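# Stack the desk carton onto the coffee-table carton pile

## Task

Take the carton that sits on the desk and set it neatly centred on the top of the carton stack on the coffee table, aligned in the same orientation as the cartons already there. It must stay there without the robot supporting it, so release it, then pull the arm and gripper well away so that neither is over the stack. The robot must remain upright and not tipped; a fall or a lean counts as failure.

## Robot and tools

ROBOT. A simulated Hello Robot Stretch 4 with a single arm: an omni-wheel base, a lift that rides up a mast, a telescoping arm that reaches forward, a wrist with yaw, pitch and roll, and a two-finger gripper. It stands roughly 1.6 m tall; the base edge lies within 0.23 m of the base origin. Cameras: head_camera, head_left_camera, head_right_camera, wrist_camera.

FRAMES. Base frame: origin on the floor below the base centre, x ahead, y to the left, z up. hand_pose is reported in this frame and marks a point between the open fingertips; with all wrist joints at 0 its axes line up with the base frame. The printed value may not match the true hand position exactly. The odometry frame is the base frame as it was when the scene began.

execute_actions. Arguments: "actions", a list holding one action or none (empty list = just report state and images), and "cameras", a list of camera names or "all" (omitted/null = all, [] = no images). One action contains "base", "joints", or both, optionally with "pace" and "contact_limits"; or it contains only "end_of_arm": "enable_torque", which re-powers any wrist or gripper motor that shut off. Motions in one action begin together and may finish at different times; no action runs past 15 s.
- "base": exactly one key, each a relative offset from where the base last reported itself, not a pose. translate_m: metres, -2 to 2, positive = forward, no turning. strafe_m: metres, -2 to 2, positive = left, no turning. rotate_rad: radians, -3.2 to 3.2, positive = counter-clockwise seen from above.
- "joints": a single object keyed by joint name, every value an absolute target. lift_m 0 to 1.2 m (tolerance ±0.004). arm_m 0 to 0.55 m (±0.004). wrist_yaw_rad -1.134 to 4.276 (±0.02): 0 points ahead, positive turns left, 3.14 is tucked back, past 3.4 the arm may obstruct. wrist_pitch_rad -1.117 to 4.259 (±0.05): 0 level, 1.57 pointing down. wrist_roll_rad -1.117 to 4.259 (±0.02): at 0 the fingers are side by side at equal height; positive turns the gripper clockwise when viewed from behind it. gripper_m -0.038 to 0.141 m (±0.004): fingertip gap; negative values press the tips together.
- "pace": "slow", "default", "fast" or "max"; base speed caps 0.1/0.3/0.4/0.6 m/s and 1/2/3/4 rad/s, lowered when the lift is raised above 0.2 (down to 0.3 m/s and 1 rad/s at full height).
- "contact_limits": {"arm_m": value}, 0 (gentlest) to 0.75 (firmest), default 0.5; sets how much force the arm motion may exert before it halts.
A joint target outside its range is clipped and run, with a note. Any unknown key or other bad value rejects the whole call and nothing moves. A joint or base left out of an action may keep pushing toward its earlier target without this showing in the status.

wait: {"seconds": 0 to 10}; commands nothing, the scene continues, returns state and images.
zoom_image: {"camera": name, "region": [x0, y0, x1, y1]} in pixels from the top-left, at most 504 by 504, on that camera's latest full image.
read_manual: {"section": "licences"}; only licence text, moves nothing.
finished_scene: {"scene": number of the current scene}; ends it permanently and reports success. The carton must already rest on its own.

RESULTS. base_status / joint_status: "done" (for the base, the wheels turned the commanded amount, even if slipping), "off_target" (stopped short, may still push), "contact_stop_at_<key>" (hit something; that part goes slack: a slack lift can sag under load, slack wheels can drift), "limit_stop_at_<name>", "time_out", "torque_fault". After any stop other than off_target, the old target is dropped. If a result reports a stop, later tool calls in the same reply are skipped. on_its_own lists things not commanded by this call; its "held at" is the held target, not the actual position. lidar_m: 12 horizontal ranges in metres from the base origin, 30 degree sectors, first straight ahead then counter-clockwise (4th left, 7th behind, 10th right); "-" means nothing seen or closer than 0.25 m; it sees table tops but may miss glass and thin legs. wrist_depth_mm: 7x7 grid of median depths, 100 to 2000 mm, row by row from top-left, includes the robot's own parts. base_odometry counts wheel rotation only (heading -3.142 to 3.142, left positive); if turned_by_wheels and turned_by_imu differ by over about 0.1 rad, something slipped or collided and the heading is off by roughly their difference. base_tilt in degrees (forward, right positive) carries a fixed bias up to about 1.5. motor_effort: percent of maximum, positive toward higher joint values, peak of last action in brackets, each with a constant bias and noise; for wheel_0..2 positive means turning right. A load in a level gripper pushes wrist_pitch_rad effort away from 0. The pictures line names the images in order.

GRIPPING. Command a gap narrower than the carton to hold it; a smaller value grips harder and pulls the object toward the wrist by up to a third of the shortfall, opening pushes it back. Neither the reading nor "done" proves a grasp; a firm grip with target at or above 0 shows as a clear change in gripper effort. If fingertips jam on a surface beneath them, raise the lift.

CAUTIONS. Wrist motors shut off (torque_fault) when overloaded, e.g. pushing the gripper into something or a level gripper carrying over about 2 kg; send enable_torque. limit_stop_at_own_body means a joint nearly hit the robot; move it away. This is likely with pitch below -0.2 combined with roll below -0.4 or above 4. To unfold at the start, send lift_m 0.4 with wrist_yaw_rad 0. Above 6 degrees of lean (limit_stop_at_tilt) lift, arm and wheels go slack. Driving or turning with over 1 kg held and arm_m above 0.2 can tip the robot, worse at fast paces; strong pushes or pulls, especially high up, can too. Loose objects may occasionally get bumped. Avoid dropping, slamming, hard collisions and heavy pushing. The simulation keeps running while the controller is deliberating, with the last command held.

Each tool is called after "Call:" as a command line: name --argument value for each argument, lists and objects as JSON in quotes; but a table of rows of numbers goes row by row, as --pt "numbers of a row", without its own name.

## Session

Call:
execute_actions --actions '[]'

Scene clock: 0.00 s.
base_odometry: x=+0.000 y=+0.000 heading=+0.000 (m, m, rad; odometry frame)
turned_by_wheels: +0.000 (rad since the last result)
turned_by_imu: +0.000 (rad since the last result)
base_tilt: forward=-0.2 right=-0.4 (deg)
lidar_m: 1.10 2.55 1.18 0.92 0.88 0.95 1.37 1.41 1.49 2.62 2.58 1.34
base_status: not commanded
joint_positions: lift_m=+0.200 arm_m=-0.001 wrist_yaw_rad=+3.240 wrist_pitch_rad=+0.006 wrist_roll_rad=+0.019 gripper_m=+0.057
joint_status: not commanded
motor_effort: lift_m=+20 arm_m=+0 wrist_yaw_rad=-1 wrist_pitch_rad=-6 wrist_roll_rad=+1 gripper_m=-1 wheel_0=+0 wheel_1=+0 wheel_2=+0 (%)
hand_pose: x=-0.1255 y=+0.0588 z=+0.3762 quat_wxyz=(-0.049, -0.003, +0.009, +0.999) (m; base frame)
wrist_depth_mm: - - 137 - 1576 1098 891 / - - 135 - 1537 1098 891 / - 107 135 - 1576 1118 904 / - 124 137 - 1618 1118 904 / 189 - - - 1576 1118 917 / 211 1618 198 1576 195 1138 904 / 210 1025 1025 145 1025 960 891
pictures: head_camera, head_left_camera, head_right_camera, wrist_camera
Images, in order (width x height): head_camera 420x560, head_left_camera 420x672, head_right_camera 420x672, wrist_camera 616x392.

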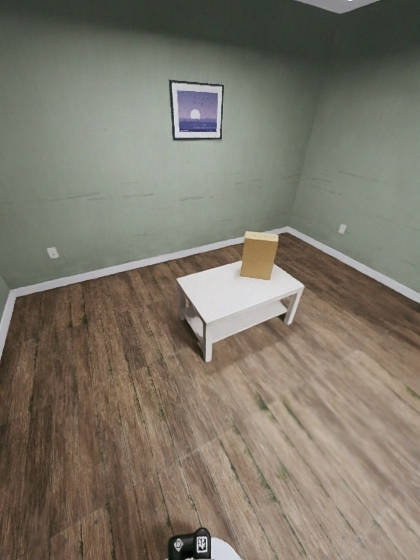

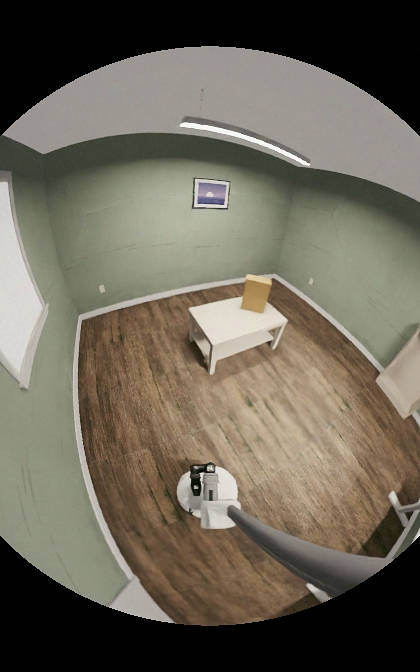

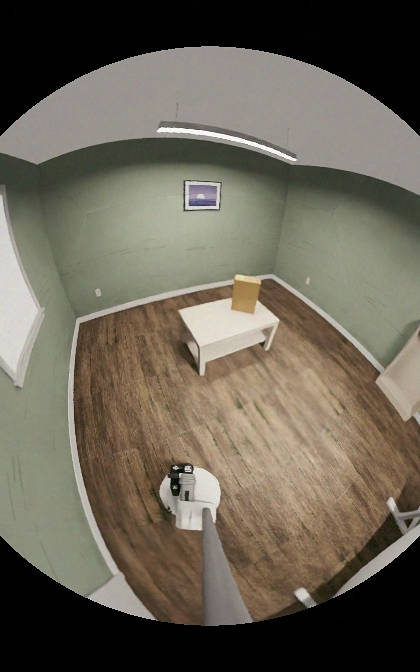

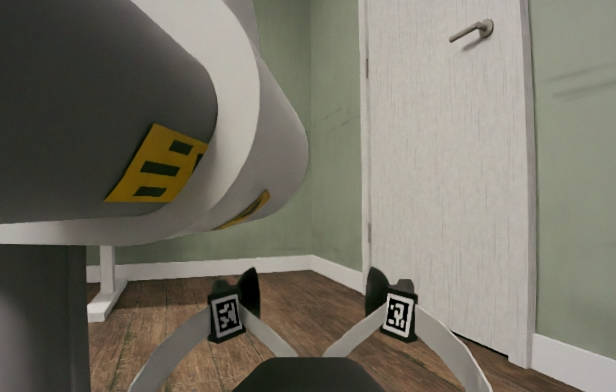

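Call:
execute_actions --actions '[{"base":{"rotate_rad":-2.1},"joints":{"lift_m":0.4,"wrist_yaw_rad":0,"gripper_m":0.141},"pace":"fast"}]' --cameras '["head_camera","wrist_camera"]'

Scene clock: 3.83 s.
base_odometry: x=+0.000 y=+0.000 heading=-2.100 (m, m, rad; odometry frame)
turned_by_wheels: -2.100 (rad since the last result)
turned_by_imu: -2.085 (rad since the last result)
base_tilt: forward=-0.3 right=-0.4 (deg)
lidar_m: 1.47 2.60 2.56 1.29 1.08 2.54 1.19 0.90 0.89 0.93 1.35 1.38
base_status: done
joint_positions: lift_m=+0.400 arm_m=-0.001 wrist_yaw_rad=+0.001 wrist_pitch_rad=+0.006 wrist_roll_rad=+0.019 gripper_m=+0.141
joint_status: all done
motor_effort: lift_m=+22(25) arm_m=+0(0) wrist_yaw_rad=-3(8) wrist_pitch_rad=-5(6) wrist_roll_rad=+1(0) gripper_m=-1(2) wheel_0=+1(8) wheel_1=+0(5) wheel_2=+0(8) (%)
hand_pose: x=+0.4587 y=-0.0872 z=+0.5763 quat_wxyz=(+1.000, +0.010, +0.003, +0.000) (m; base frame)
wrist_depth_mm: - - - - - 1863 1661 / - - - - - 1808 1661 / - - - - - 1756 1708 / - - - - - 1397 1618 / - - - - - 1863 1618 / - 216 - - - 206 1661 / 1499 1464 1499 150 1464 1336 1430
pictures: head_camera, wrist_camera
Images, in order (width x height): head_camera 420x560, wrist_camera 616x392.

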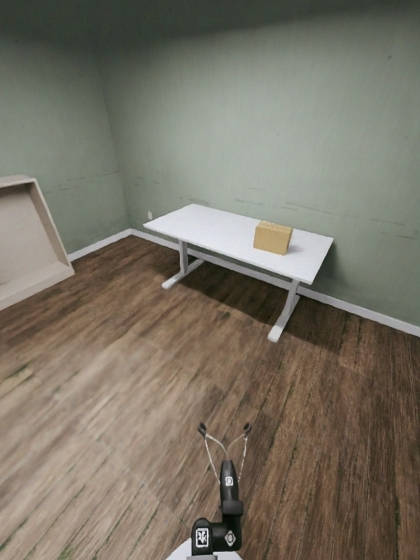

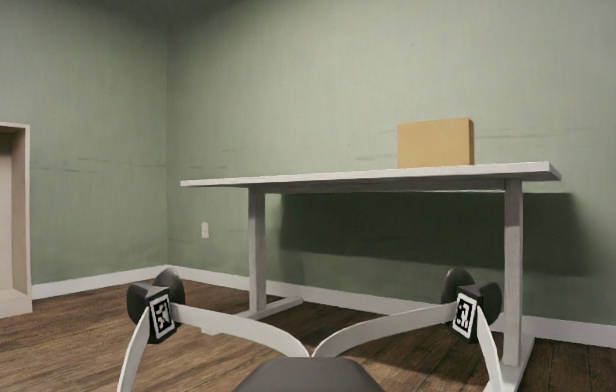

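Call:
execute_actions --actions '[{"base":{"rotate_rad":-0.27},"pace":"fast"}]' --cameras '[]'

Call:
execute_actions --actions '[{"base":{"translate_m":1.05},"joints":{"lift_m":1.18,"wrist_pitch_rad":1.57,"wrist_roll_rad":1.83,"arm_m":0.48},"pace":"fast"}]' --cameras '["wrist_camera"]'

Scene clock: 7.10 s.
base_odometry: x=+0.000 y=+0.000 heading=-2.370 (m, m, rad; odometry frame)
turned_by_wheels: -0.270 (rad since the last result)
turned_by_imu: -0.268 (rad since the last result)
base_tilt: forward=-0.2 right=-0.3 (deg)
lidar_m: 1.38 1.71 2.56 2.86 1.10 1.18 1.61 1.00 0.89 0.89 1.05 1.48
base_status: done
joint_positions: lift_m=+0.400 arm_m=-0.001 wrist_yaw_rad=+0.000 wrist_pitch_rad=+0.006 wrist_roll_rad=+0.019 gripper_m=+0.141
joint_status: not commanded
motor_effort: lift_m=+22(22) arm_m=+0(0) wrist_yaw_rad=-1(2) wrist_pitch_rad=-6(5) wrist_roll_rad=+0(0) gripper_m=+0(2) wheel_0=-1(6) wheel_1=-1(7) wheel_2=-2(9) (%)
hand_pose: x=+0.4587 y=-0.0874 z=+0.5763 quat_wxyz=(+1.000, +0.010, +0.003, +0.000) (m; base frame)
wrist_depth_mm: - - - - - 1863 1708 / - - - - 1983 1808 1708 / - - - 1464 - 1808 1756 / - - - - 1921 1808 1708 / - - - - 1863 1863 1708 / - 216 - - 1921 206 1708 / 1537 1499 1499 150 1464 1430 1464
pictures: none
No camera images: the call's "cameras" was empty. Leave "cameras" out to get every camera's image.

Scene clock: 11.10 s.
base_odometry: x=-0.753 y=-0.732 heading=-2.370 (m, m, rad; odometry frame)
turned_by_wheels: +0.000 (rad since the last result)
turned_by_imu: -0.003 (rad since the last result)
base_tilt: forward=-0.2 right=-0.3 (deg)
lidar_m: 0.38 0.49 0.98 2.20 2.21 1.97 3.56 1.36 1.19 1.21 0.44 0.38
base_status: done
joint_positions: lift_m=+1.180 arm_m=+0.479 wrist_yaw_rad=+0.000 wrist_pitch_rad=+1.570 wrist_roll_rad=+1.829 gripper_m=+0.141
joint_status: all done
motor_effort: lift_m=+23(25) arm_m=+7(8) wrist_yaw_rad=+0(1) wrist_pitch_rad=+1(3) wrist_roll_rad=+2(6) gripper_m=-3(0) wheel_0=-1(7) wheel_1=-1(4) wheel_2=+1(13) (%)
hand_pose: x=+0.6501 y=-0.0874 z=+1.0694 quat_wxyz=(+0.432, +0.561, +0.431, -0.560) (m; base frame)
wrist_depth_mm: 591 591 580 574 574 574 1308 / 585 580 580 574 574 580 1308 / 580 580 585 574 569 1078 1078 / 585 585 574 394 574 1078 1078 / 580 580 574 394 574 1078 1078 / 580 216 394 394 569 206 1308 / 585 580 574 150 569 931 1281
pictures: wrist_camera
Images, in order (width x height): wrist_camera 616x392.

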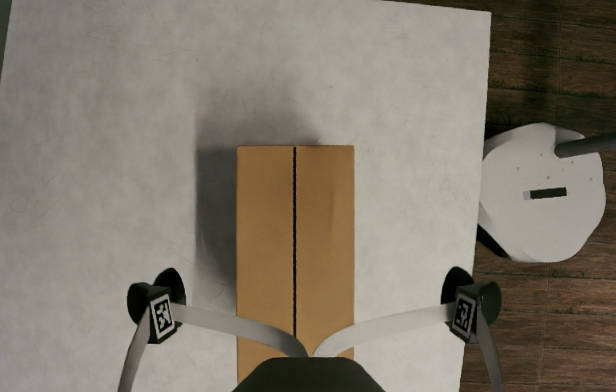

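Call:
execute_actions --actions '[{"base":{"strafe_m":0.008},"joints":{"arm_m":0.503,"lift_m":0.977}}]' --cameras '["wrist_camera"]'

Call:
execute_actions --actions '[{"joints":{"gripper_m":0.04}}]' --cameras '["wrist_camera"]'

Scene clock: 16.47 s.
base_odometry: x=-0.747 y=-0.738 heading=-2.370 (m, m, rad; odometry frame)
turned_by_wheels: +0.000 (rad since the last result)
turned_by_imu: +0.001 (rad since the last result)
base_tilt: forward=-0.2 right=-0.4 (deg)
lidar_m: 0.40 0.51 0.99 2.20 2.18 1.96 2.29 1.39 1.20 1.23 0.44 0.39
base_status: done
joint_positions: lift_m=+0.977 arm_m=+0.502 wrist_yaw_rad=+0.000 wrist_pitch_rad=+1.570 wrist_roll_rad=+1.829 gripper_m=+0.141
joint_status: all done
motor_effort: lift_m=+15(22) arm_m=+7(7) wrist_yaw_rad=-1(2) wrist_pitch_rad=+1(2) wrist_roll_rad=+2(2) gripper_m=+2(0) wheel_0=+1(6) wheel_1=-1(7) wheel_2=+0(1) (%)
hand_pose: x=+0.6730 y=-0.0874 z=+0.8671 quat_wxyz=(+0.432, +0.561, +0.431, -0.560) (m; base frame)
wrist_depth_mm: 379 377 375 373 368 370 370 / 377 377 192 191 190 370 368 / 377 377 191 191 190 368 366 / 375 377 191 191 190 368 366 / 375 375 191 190 190 370 366 / 375 216 190 190 189 206 368 / 375 373 191 150 189 368 366
pictures: wrist_camera
Images, in order (width x height): wrist_camera 616x392.

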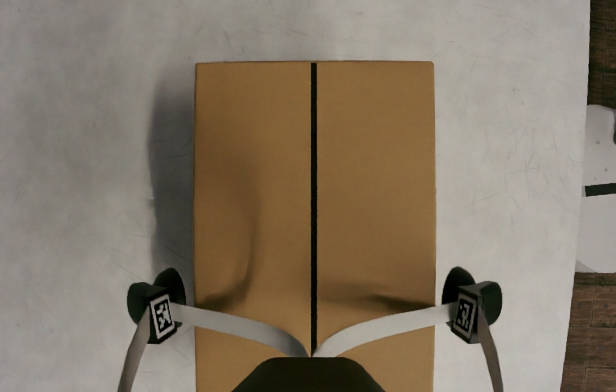

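Scene clock: 18.47 s.
base_odometry: x=-0.747 y=-0.738 heading=-2.370 (m, m, rad; odometry frame)
turned_by_wheels: +0.000 (rad since the last result)
turned_by_imu: +0.000 (rad since the last result)
base_tilt: forward=-0.2 right=-0.3 (deg)
lidar_m: 0.40 0.50 0.98 2.20 2.18 1.98 2.31 1.40 1.19 1.22 0.43 0.41
base_status: not commanded
joint_positions: lift_m=+0.977 arm_m=+0.502 wrist_yaw_rad=+0.000 wrist_pitch_rad=+1.570 wrist_roll_rad=+1.829 gripper_m=+0.040
joint_status: all done
motor_effort: lift_m=+16(15) arm_m=+7(7) wrist_yaw_rad=+0(2) wrist_pitch_rad=-1(2) wrist_roll_rad=+4(3) gripper_m=-22(24) wheel_0=+2(1) wheel_1=+0(0) wheel_2=+0(0) (%)
hand_pose: x=+0.6730 y=-0.0874 z=+0.8670 quat_wxyz=(+0.432, +0.561, +0.431, -0.560) (m; base frame)
wrist_depth_mm: 379 377 377 373 373 373 370 / 377 377 169 168 168 370 368 / 377 377 168 168 167 370 366 / 377 373 168 168 167 368 368 / 377 375 168 167 167 368 366 / 375 186 168 167 167 177 366 / 375 373 167 167 166 366 723
pictures: wrist_camera
Images, in order (width x height): wrist_camera 616x392.

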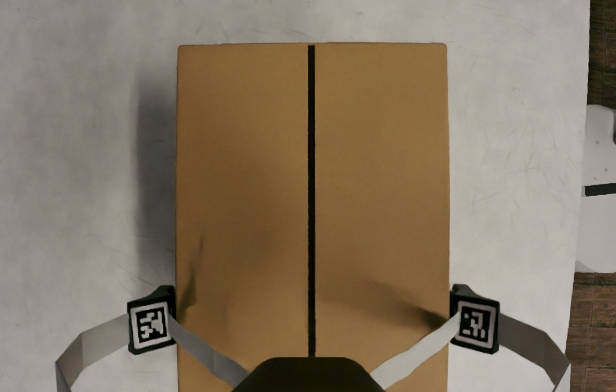

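Call:
execute_actions --actions '[{"base":{"rotate_rad":2.54},"joints":{"lift_m":1.0,"arm_m":0.25,"wrist_roll_rad":2.0}}]' --cameras '[]'

Call:
execute_actions --actions '[{"base":{"translate_m":1.75},"joints":{"lift_m":1.1},"pace":"fast"}]' --cameras '["head_right_camera","wrist_camera"]'

Scene clock: 24.50 s.
base_odometry: x=-0.747 y=-0.738 heading=+0.170 (m, m, rad; odometry frame)
turned_by_wheels: +2.540 (rad since the last result)
turned_by_imu: +2.525 (rad since the last result)
base_tilt: forward=-0.2 right=-0.4 (deg)
lidar_m: 0.35 2.56 1.46 1.18 1.21 1.43 0.40 0.41 0.46 0.84 2.19 0.35
base_status: done
joint_positions: lift_m=+1.000 arm_m=+0.251 wrist_yaw_rad=+0.000 wrist_pitch_rad=+1.570 wrist_roll_rad=+2.000 gripper_m=+0.040
joint_status: all done
motor_effort: lift_m=+22(24) arm_m=-7(7) wrist_yaw_rad=-2(2) wrist_pitch_rad=+1(0) wrist_roll_rad=+2(2) gripper_m=-25(23) wheel_0=-1(7) wheel_1=+0(7) wheel_2=+1(4) (%)
hand_pose: x=+0.4224 y=-0.0874 z=+0.8895 quat_wxyz=(+0.382, +0.595, +0.382, -0.595) (m; base frame)
wrist_depth_mm: 1138 1138 1138 1160 1138 1118 1118 / 1138 1160 169 168 168 1118 1098 / 1160 1138 168 168 168 891 891 / 1160 1138 168 168 167 904 904 / 1160 1138 168 167 167 904 1118 / 1138 186 168 167 166 177 1118 / 1138 1160 167 167 166 1118 1118
pictures: none
No camera images: the call's "cameras" was empty. Leave "cameras" out to get every camera's image.

Scene clock: 30.83 s.
base_odometry: x=+0.978 y=-0.442 heading=+0.170 (m, m, rad; odometry frame)
turned_by_wheels: +0.000 (rad since the last result)
turned_by_imu: -0.005 (rad since the last result)
base_tilt: forward=-0.2 right=-0.3 (deg)
lidar_m: 0.29 0.29 0.34 1.71 1.74 1.97 2.10 2.08 2.01 1.96 1.99 0.33
base_status: done
joint_positions: lift_m=+1.100 arm_m=+0.251 wrist_yaw_rad=+0.000 wrist_pitch_rad=+1.570 wrist_roll_rad=+2.000 gripper_m=+0.040
joint_status: all done
motor_effort: lift_m=+23(26) arm_m=-6(7) wrist_yaw_rad=+0(1) wrist_pitch_rad=+1(0) wrist_roll_rad=+2(1) gripper_m=-25(22) wheel_0=-1(6) wheel_1=-2(9) wheel_2=+0(8) (%)
hand_pose: x=+0.4223 y=-0.0874 z=+0.9894 quat_wxyz=(+0.382, +0.595, +0.382, -0.595) (m; base frame)
wrist_depth_mm: 1255 1229 1255 1255 1229 1255 1229 / 1229 1229 169 168 168 1229 1229 / 1255 1255 168 168 167 1008 1229 / 1255 768 168 168 167 991 1205 / 410 410 168 167 167 991 1229 / 407 186 168 167 166 177 1182 / 407 407 167 166 166 759 1182
pictures: head_right_camera, wrist_camera
Images, in order (width x height): head_right_camera 420x672, wrist_camera 616x392.

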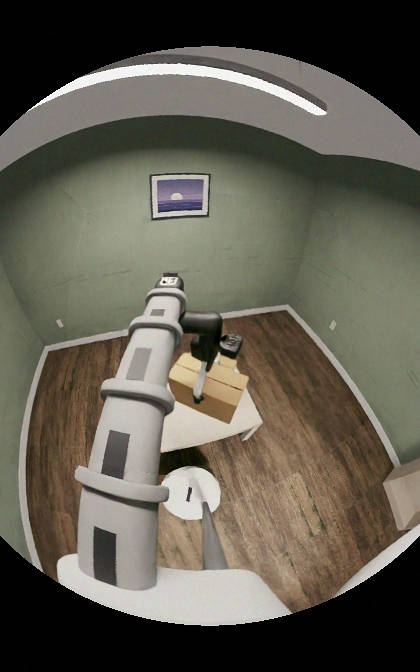

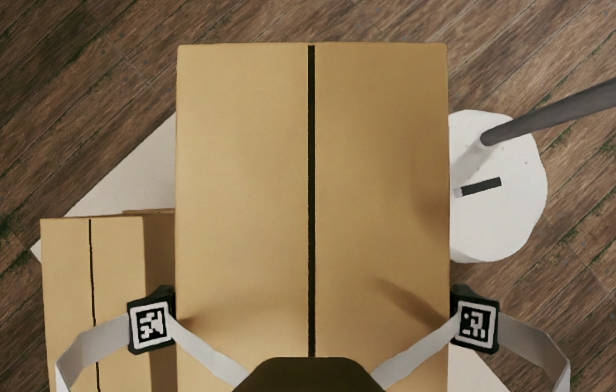

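Call:
execute_actions --actions '[{"base":{"strafe_m":-0.016},"joints":{"lift_m":1.09,"arm_m":0.37,"wrist_roll_rad":1.97},"pace":"fast"}]' --cameras '["wrist_camera"]'

Scene clock: 34.93 s.
base_odometry: x=+0.980 y=-0.458 heading=+0.169 (m, m, rad; odometry frame)
turned_by_wheels: +0.000 (rad since the last result)
turned_by_imu: +0.001 (rad since the last result)
base_tilt: forward=-0.2 right=-0.3 (deg)
lidar_m: 0.30 0.29 0.36 1.73 1.75 2.01 2.09 2.08 2.03 1.94 1.99 0.35
base_status: done
joint_positions: lift_m=+1.090 arm_m=+0.369 wrist_yaw_rad=+0.000 wrist_pitch_rad=+1.570 wrist_roll_rad=+1.970 gripper_m=+0.040
joint_status: all done
motor_effort: lift_m=+16(21) arm_m=+7(4) wrist_yaw_rad=-1(1) wrist_pitch_rad=+0(0) wrist_roll_rad=-3(2) gripper_m=-26(24) wheel_0=+0(5) wheel_1=-2(5) wheel_2=-1(3) (%)
hand_pose: x=+0.5400 y=-0.0874 z=+0.9800 quat_wxyz=(+0.391, +0.590, +0.391, -0.589) (m; base frame)
wrist_depth_mm: 1255 1255 1229 1229 1229 1229 1229 / 1229 1229 169 168 168 1205 1205 / 1229 1229 169 168 167 991 991 / 1229 768 168 167 167 991 991 / 1229 759 168 167 167 1098 1205 / 1229 186 168 167 166 177 1182 / 1229 397 167 167 166 750 1205
pictures: wrist_camera
Images, in order (width x height): wrist_camera 616x392.

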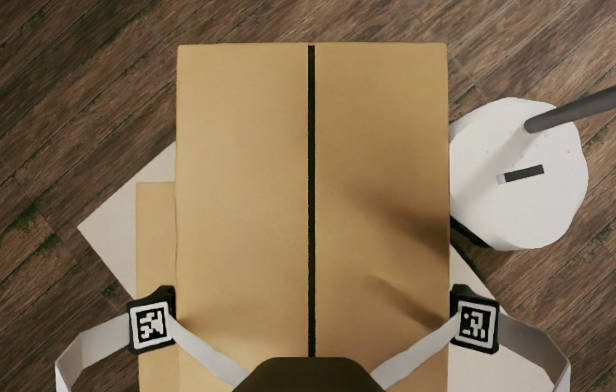

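Call:
execute_actions --actions '[{"joints":{"lift_m":1.068,"arm_m":0.505}}]' --cameras '[]'

Call:
execute_actions --actions '[{"joints":{"gripper_m":0.141}}]' --cameras '[]'

Call:
execute_actions --actions '[{"joints":{"lift_m":1.15},"pace":"fast"}]' --cameras '[]'

Call:
execute_actions --actions '[{"base":{"translate_m":-0.2},"joints":{"arm_m":0,"wrist_roll_rad":0,"wrist_pitch_rad":0.9},"pace":"fast"}]' --cameras '["wrist_camera"]'

Scene clock: 41.00 s.
base_odometry: x=+0.980 y=-0.458 heading=+0.169 (m, m, rad; odometry frame)
turned_by_wheels: +0.000 (rad since the last result)
turned_by_imu: +0.001 (rad since the last result)
base_tilt: forward=-0.2 right=-0.4 (deg)
lidar_m: 0.30 0.30 0.37 1.73 1.74 2.01 2.09 2.08 2.01 1.92 1.98 0.37
base_status: not commanded
joint_positions: lift_m=+1.068 arm_m=+0.504 wrist_yaw_rad=+0.000 wrist_pitch_rad=+1.570 wrist_roll_rad=+1.970 gripper_m=+0.040
joint_status: all done
motor_effort: lift_m=+16(15) arm_m=+7(8) wrist_yaw_rad=-2(2) wrist_pitch_rad=+1(0) wrist_roll_rad=+0(0) gripper_m=-23(22) wheel_0=-1(0) wheel_1=-2(1) wheel_2=-1(1) (%)
hand_pose: x=+0.6750 y=-0.0874 z=+0.9580 quat_wxyz=(+0.391, +0.590, +0.391, -0.589) (m; base frame)
wrist_depth_mm: 1229 1205 1229 1205 1205 1205 1182 / 1205 1205 169 168 167 1205 960 / 1205 1205 168 168 167 976 976 / 1205 1205 168 167 167 732 976 / 1205 1205 168 167 167 723 1160 / 1229 186 168 167 166 177 723 / 1205 1205 167 167 166 732 723
pictures: none
No camera images: the call's "cameras" was empty. Leave "cameras" out to get every camera's image.

Scene clock: 43.00 s.
base_odometry: x=+0.980 y=-0.458 heading=+0.169 (m, m, rad; odometry frame)
turned_by_wheels: +0.000 (rad since the last result)
turned_by_imu: +0.000 (rad since the last result)
base_tilt: forward=-0.2 right=-0.3 (deg)
lidar_m: 0.29 0.29 0.36 1.73 1.75 2.00 2.09 2.09 2.02 1.95 1.99 0.36
base_status: not commanded
joint_positions: lift_m=+1.068 arm_m=+0.504 wrist_yaw_rad=+0.000 wrist_pitch_rad=+1.570 wrist_roll_rad=+1.970 gripper_m=+0.141
joint_status: all done
motor_effort: lift_m=+16(16) arm_m=+7(7) wrist_yaw_rad=-1(1) wrist_pitch_rad=+0(1) wrist_roll_rad=+0(2) gripper_m=-2(24) wheel_0=-1(0) wheel_1=-1(1) wheel_2=-1(1) (%)
hand_pose: x=+0.6750 y=-0.0874 z=+0.9580 quat_wxyz=(+0.391, +0.590, +0.391, -0.589) (m; base frame)
wrist_depth_mm: 1255 1229 1205 1205 1205 1182 1182 / 1205 1229 194 193 193 1205 976 / 1205 1205 194 193 192 976 960 / 1205 1229 194 193 192 732 976 / 1205 1205 193 192 191 723 1205 / 1229 1229 193 192 191 210 723 / 1182 1205 193 146 191 715 723
pictures: none
No camera images: the call's "cameras" was empty. Leave "cameras" out to get every camera's image.

Scene clock: 44.10 s.
base_odometry: x=+0.980 y=-0.458 heading=+0.169 (m, m, rad; odometry frame)
turned_by_wheels: +0.000 (rad since the last result)
turned_by_imu: +0.000 (rad since the last result)
base_tilt: forward=-0.2 right=-0.4 (deg)
lidar_m: 0.30 0.30 0.34 1.73 1.76 1.98 2.07 2.07 2.03 1.95 1.99 0.36
base_status: not commanded
joint_positions: lift_m=+1.150 arm_m=+0.504 wrist_yaw_rad=+0.000 wrist_pitch_rad=+1.570 wrist_roll_rad=+1.970 gripper_m=+0.141
joint_status: all done
motor_effort: lift_m=+23(25) arm_m=+7(7) wrist_yaw_rad=-1(0) wrist_pitch_rad=+0(1) wrist_roll_rad=+0(1) gripper_m=+0(2) wheel_0=+0(0) wheel_1=-2(2) wheel_2=-1(1) (%)
hand_pose: x=+0.6750 y=-0.0874 z=+1.0394 quat_wxyz=(+0.391, +0.590, +0.391, -0.589) (m; base frame)
wrist_depth_mm: 1336 1281 1281 1255 1281 1255 1281 / 1308 1308 1281 820 1255 1281 1255 / 1281 1308 820 274 273 1060 1042 / 1308 1308 820 273 272 1042 1042 / 1281 1308 831 273 272 809 1229 / 1308 216 273 272 271 207 809 / 1281 1281 1281 151 272 809 798
pictures: none
No camera images: the call's "cameras" was empty. Leave "cameras" out to get every camera's image.

Scene clock: 46.23 s.
base_odometry: x=+0.783 y=-0.491 heading=+0.169 (m, m, rad; odometry frame)
turned_by_wheels: +0.000 (rad since the last result)
turned_by_imu: +0.001 (rad since the last result)
base_tilt: forward=-0.3 right=-0.4 (deg)
lidar_m: 0.49 0.48 0.55 1.69 1.70 1.94 1.90 1.89 2.11 1.93 2.04 0.60
base_status: done
joint_positions: lift_m=+1.150 arm_m=+0.001 wrist_yaw_rad=+0.000 wrist_pitch_rad=+0.902 wrist_roll_rad=+0.001 gripper_m=+0.141
joint_status: all done
motor_effort: lift_m=+23(23) arm_m=-7(7) wrist_yaw_rad=+1(2) wrist_pitch_rad=-5(6) wrist_roll_rad=+0(8) gripper_m=-2(0) wheel_0=+0(3) wheel_1=+1(6) wheel_2=+0(9) (%)
hand_pose: x=+0.3510 y=-0.0875 z=+1.1016 quat_wxyz=(+0.900, +0.000, +0.436, +0.000) (m; base frame)
wrist_depth_mm: 1661 1808 1863 647 - - - / 1863 - - 654 - - - / 1921 1983 1921 759 1921 1983 1983 / 1756 1138 1118 891 1118 1708 1708 / 1537 1025 1008 991 991 1537 1499 / 1366 216 891 904 904 206 1397 / 1255 820 842 150 1255 1255 1255
pictures: wrist_camera
Images, in order (width x height): wrist_camera 616x392.

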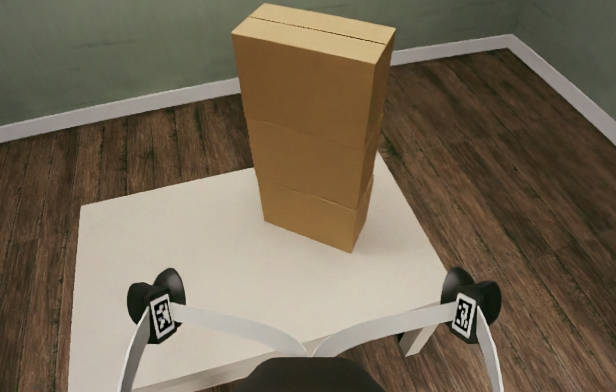

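Call:
finished_scene --scene 2

The scene is finished: the task was done.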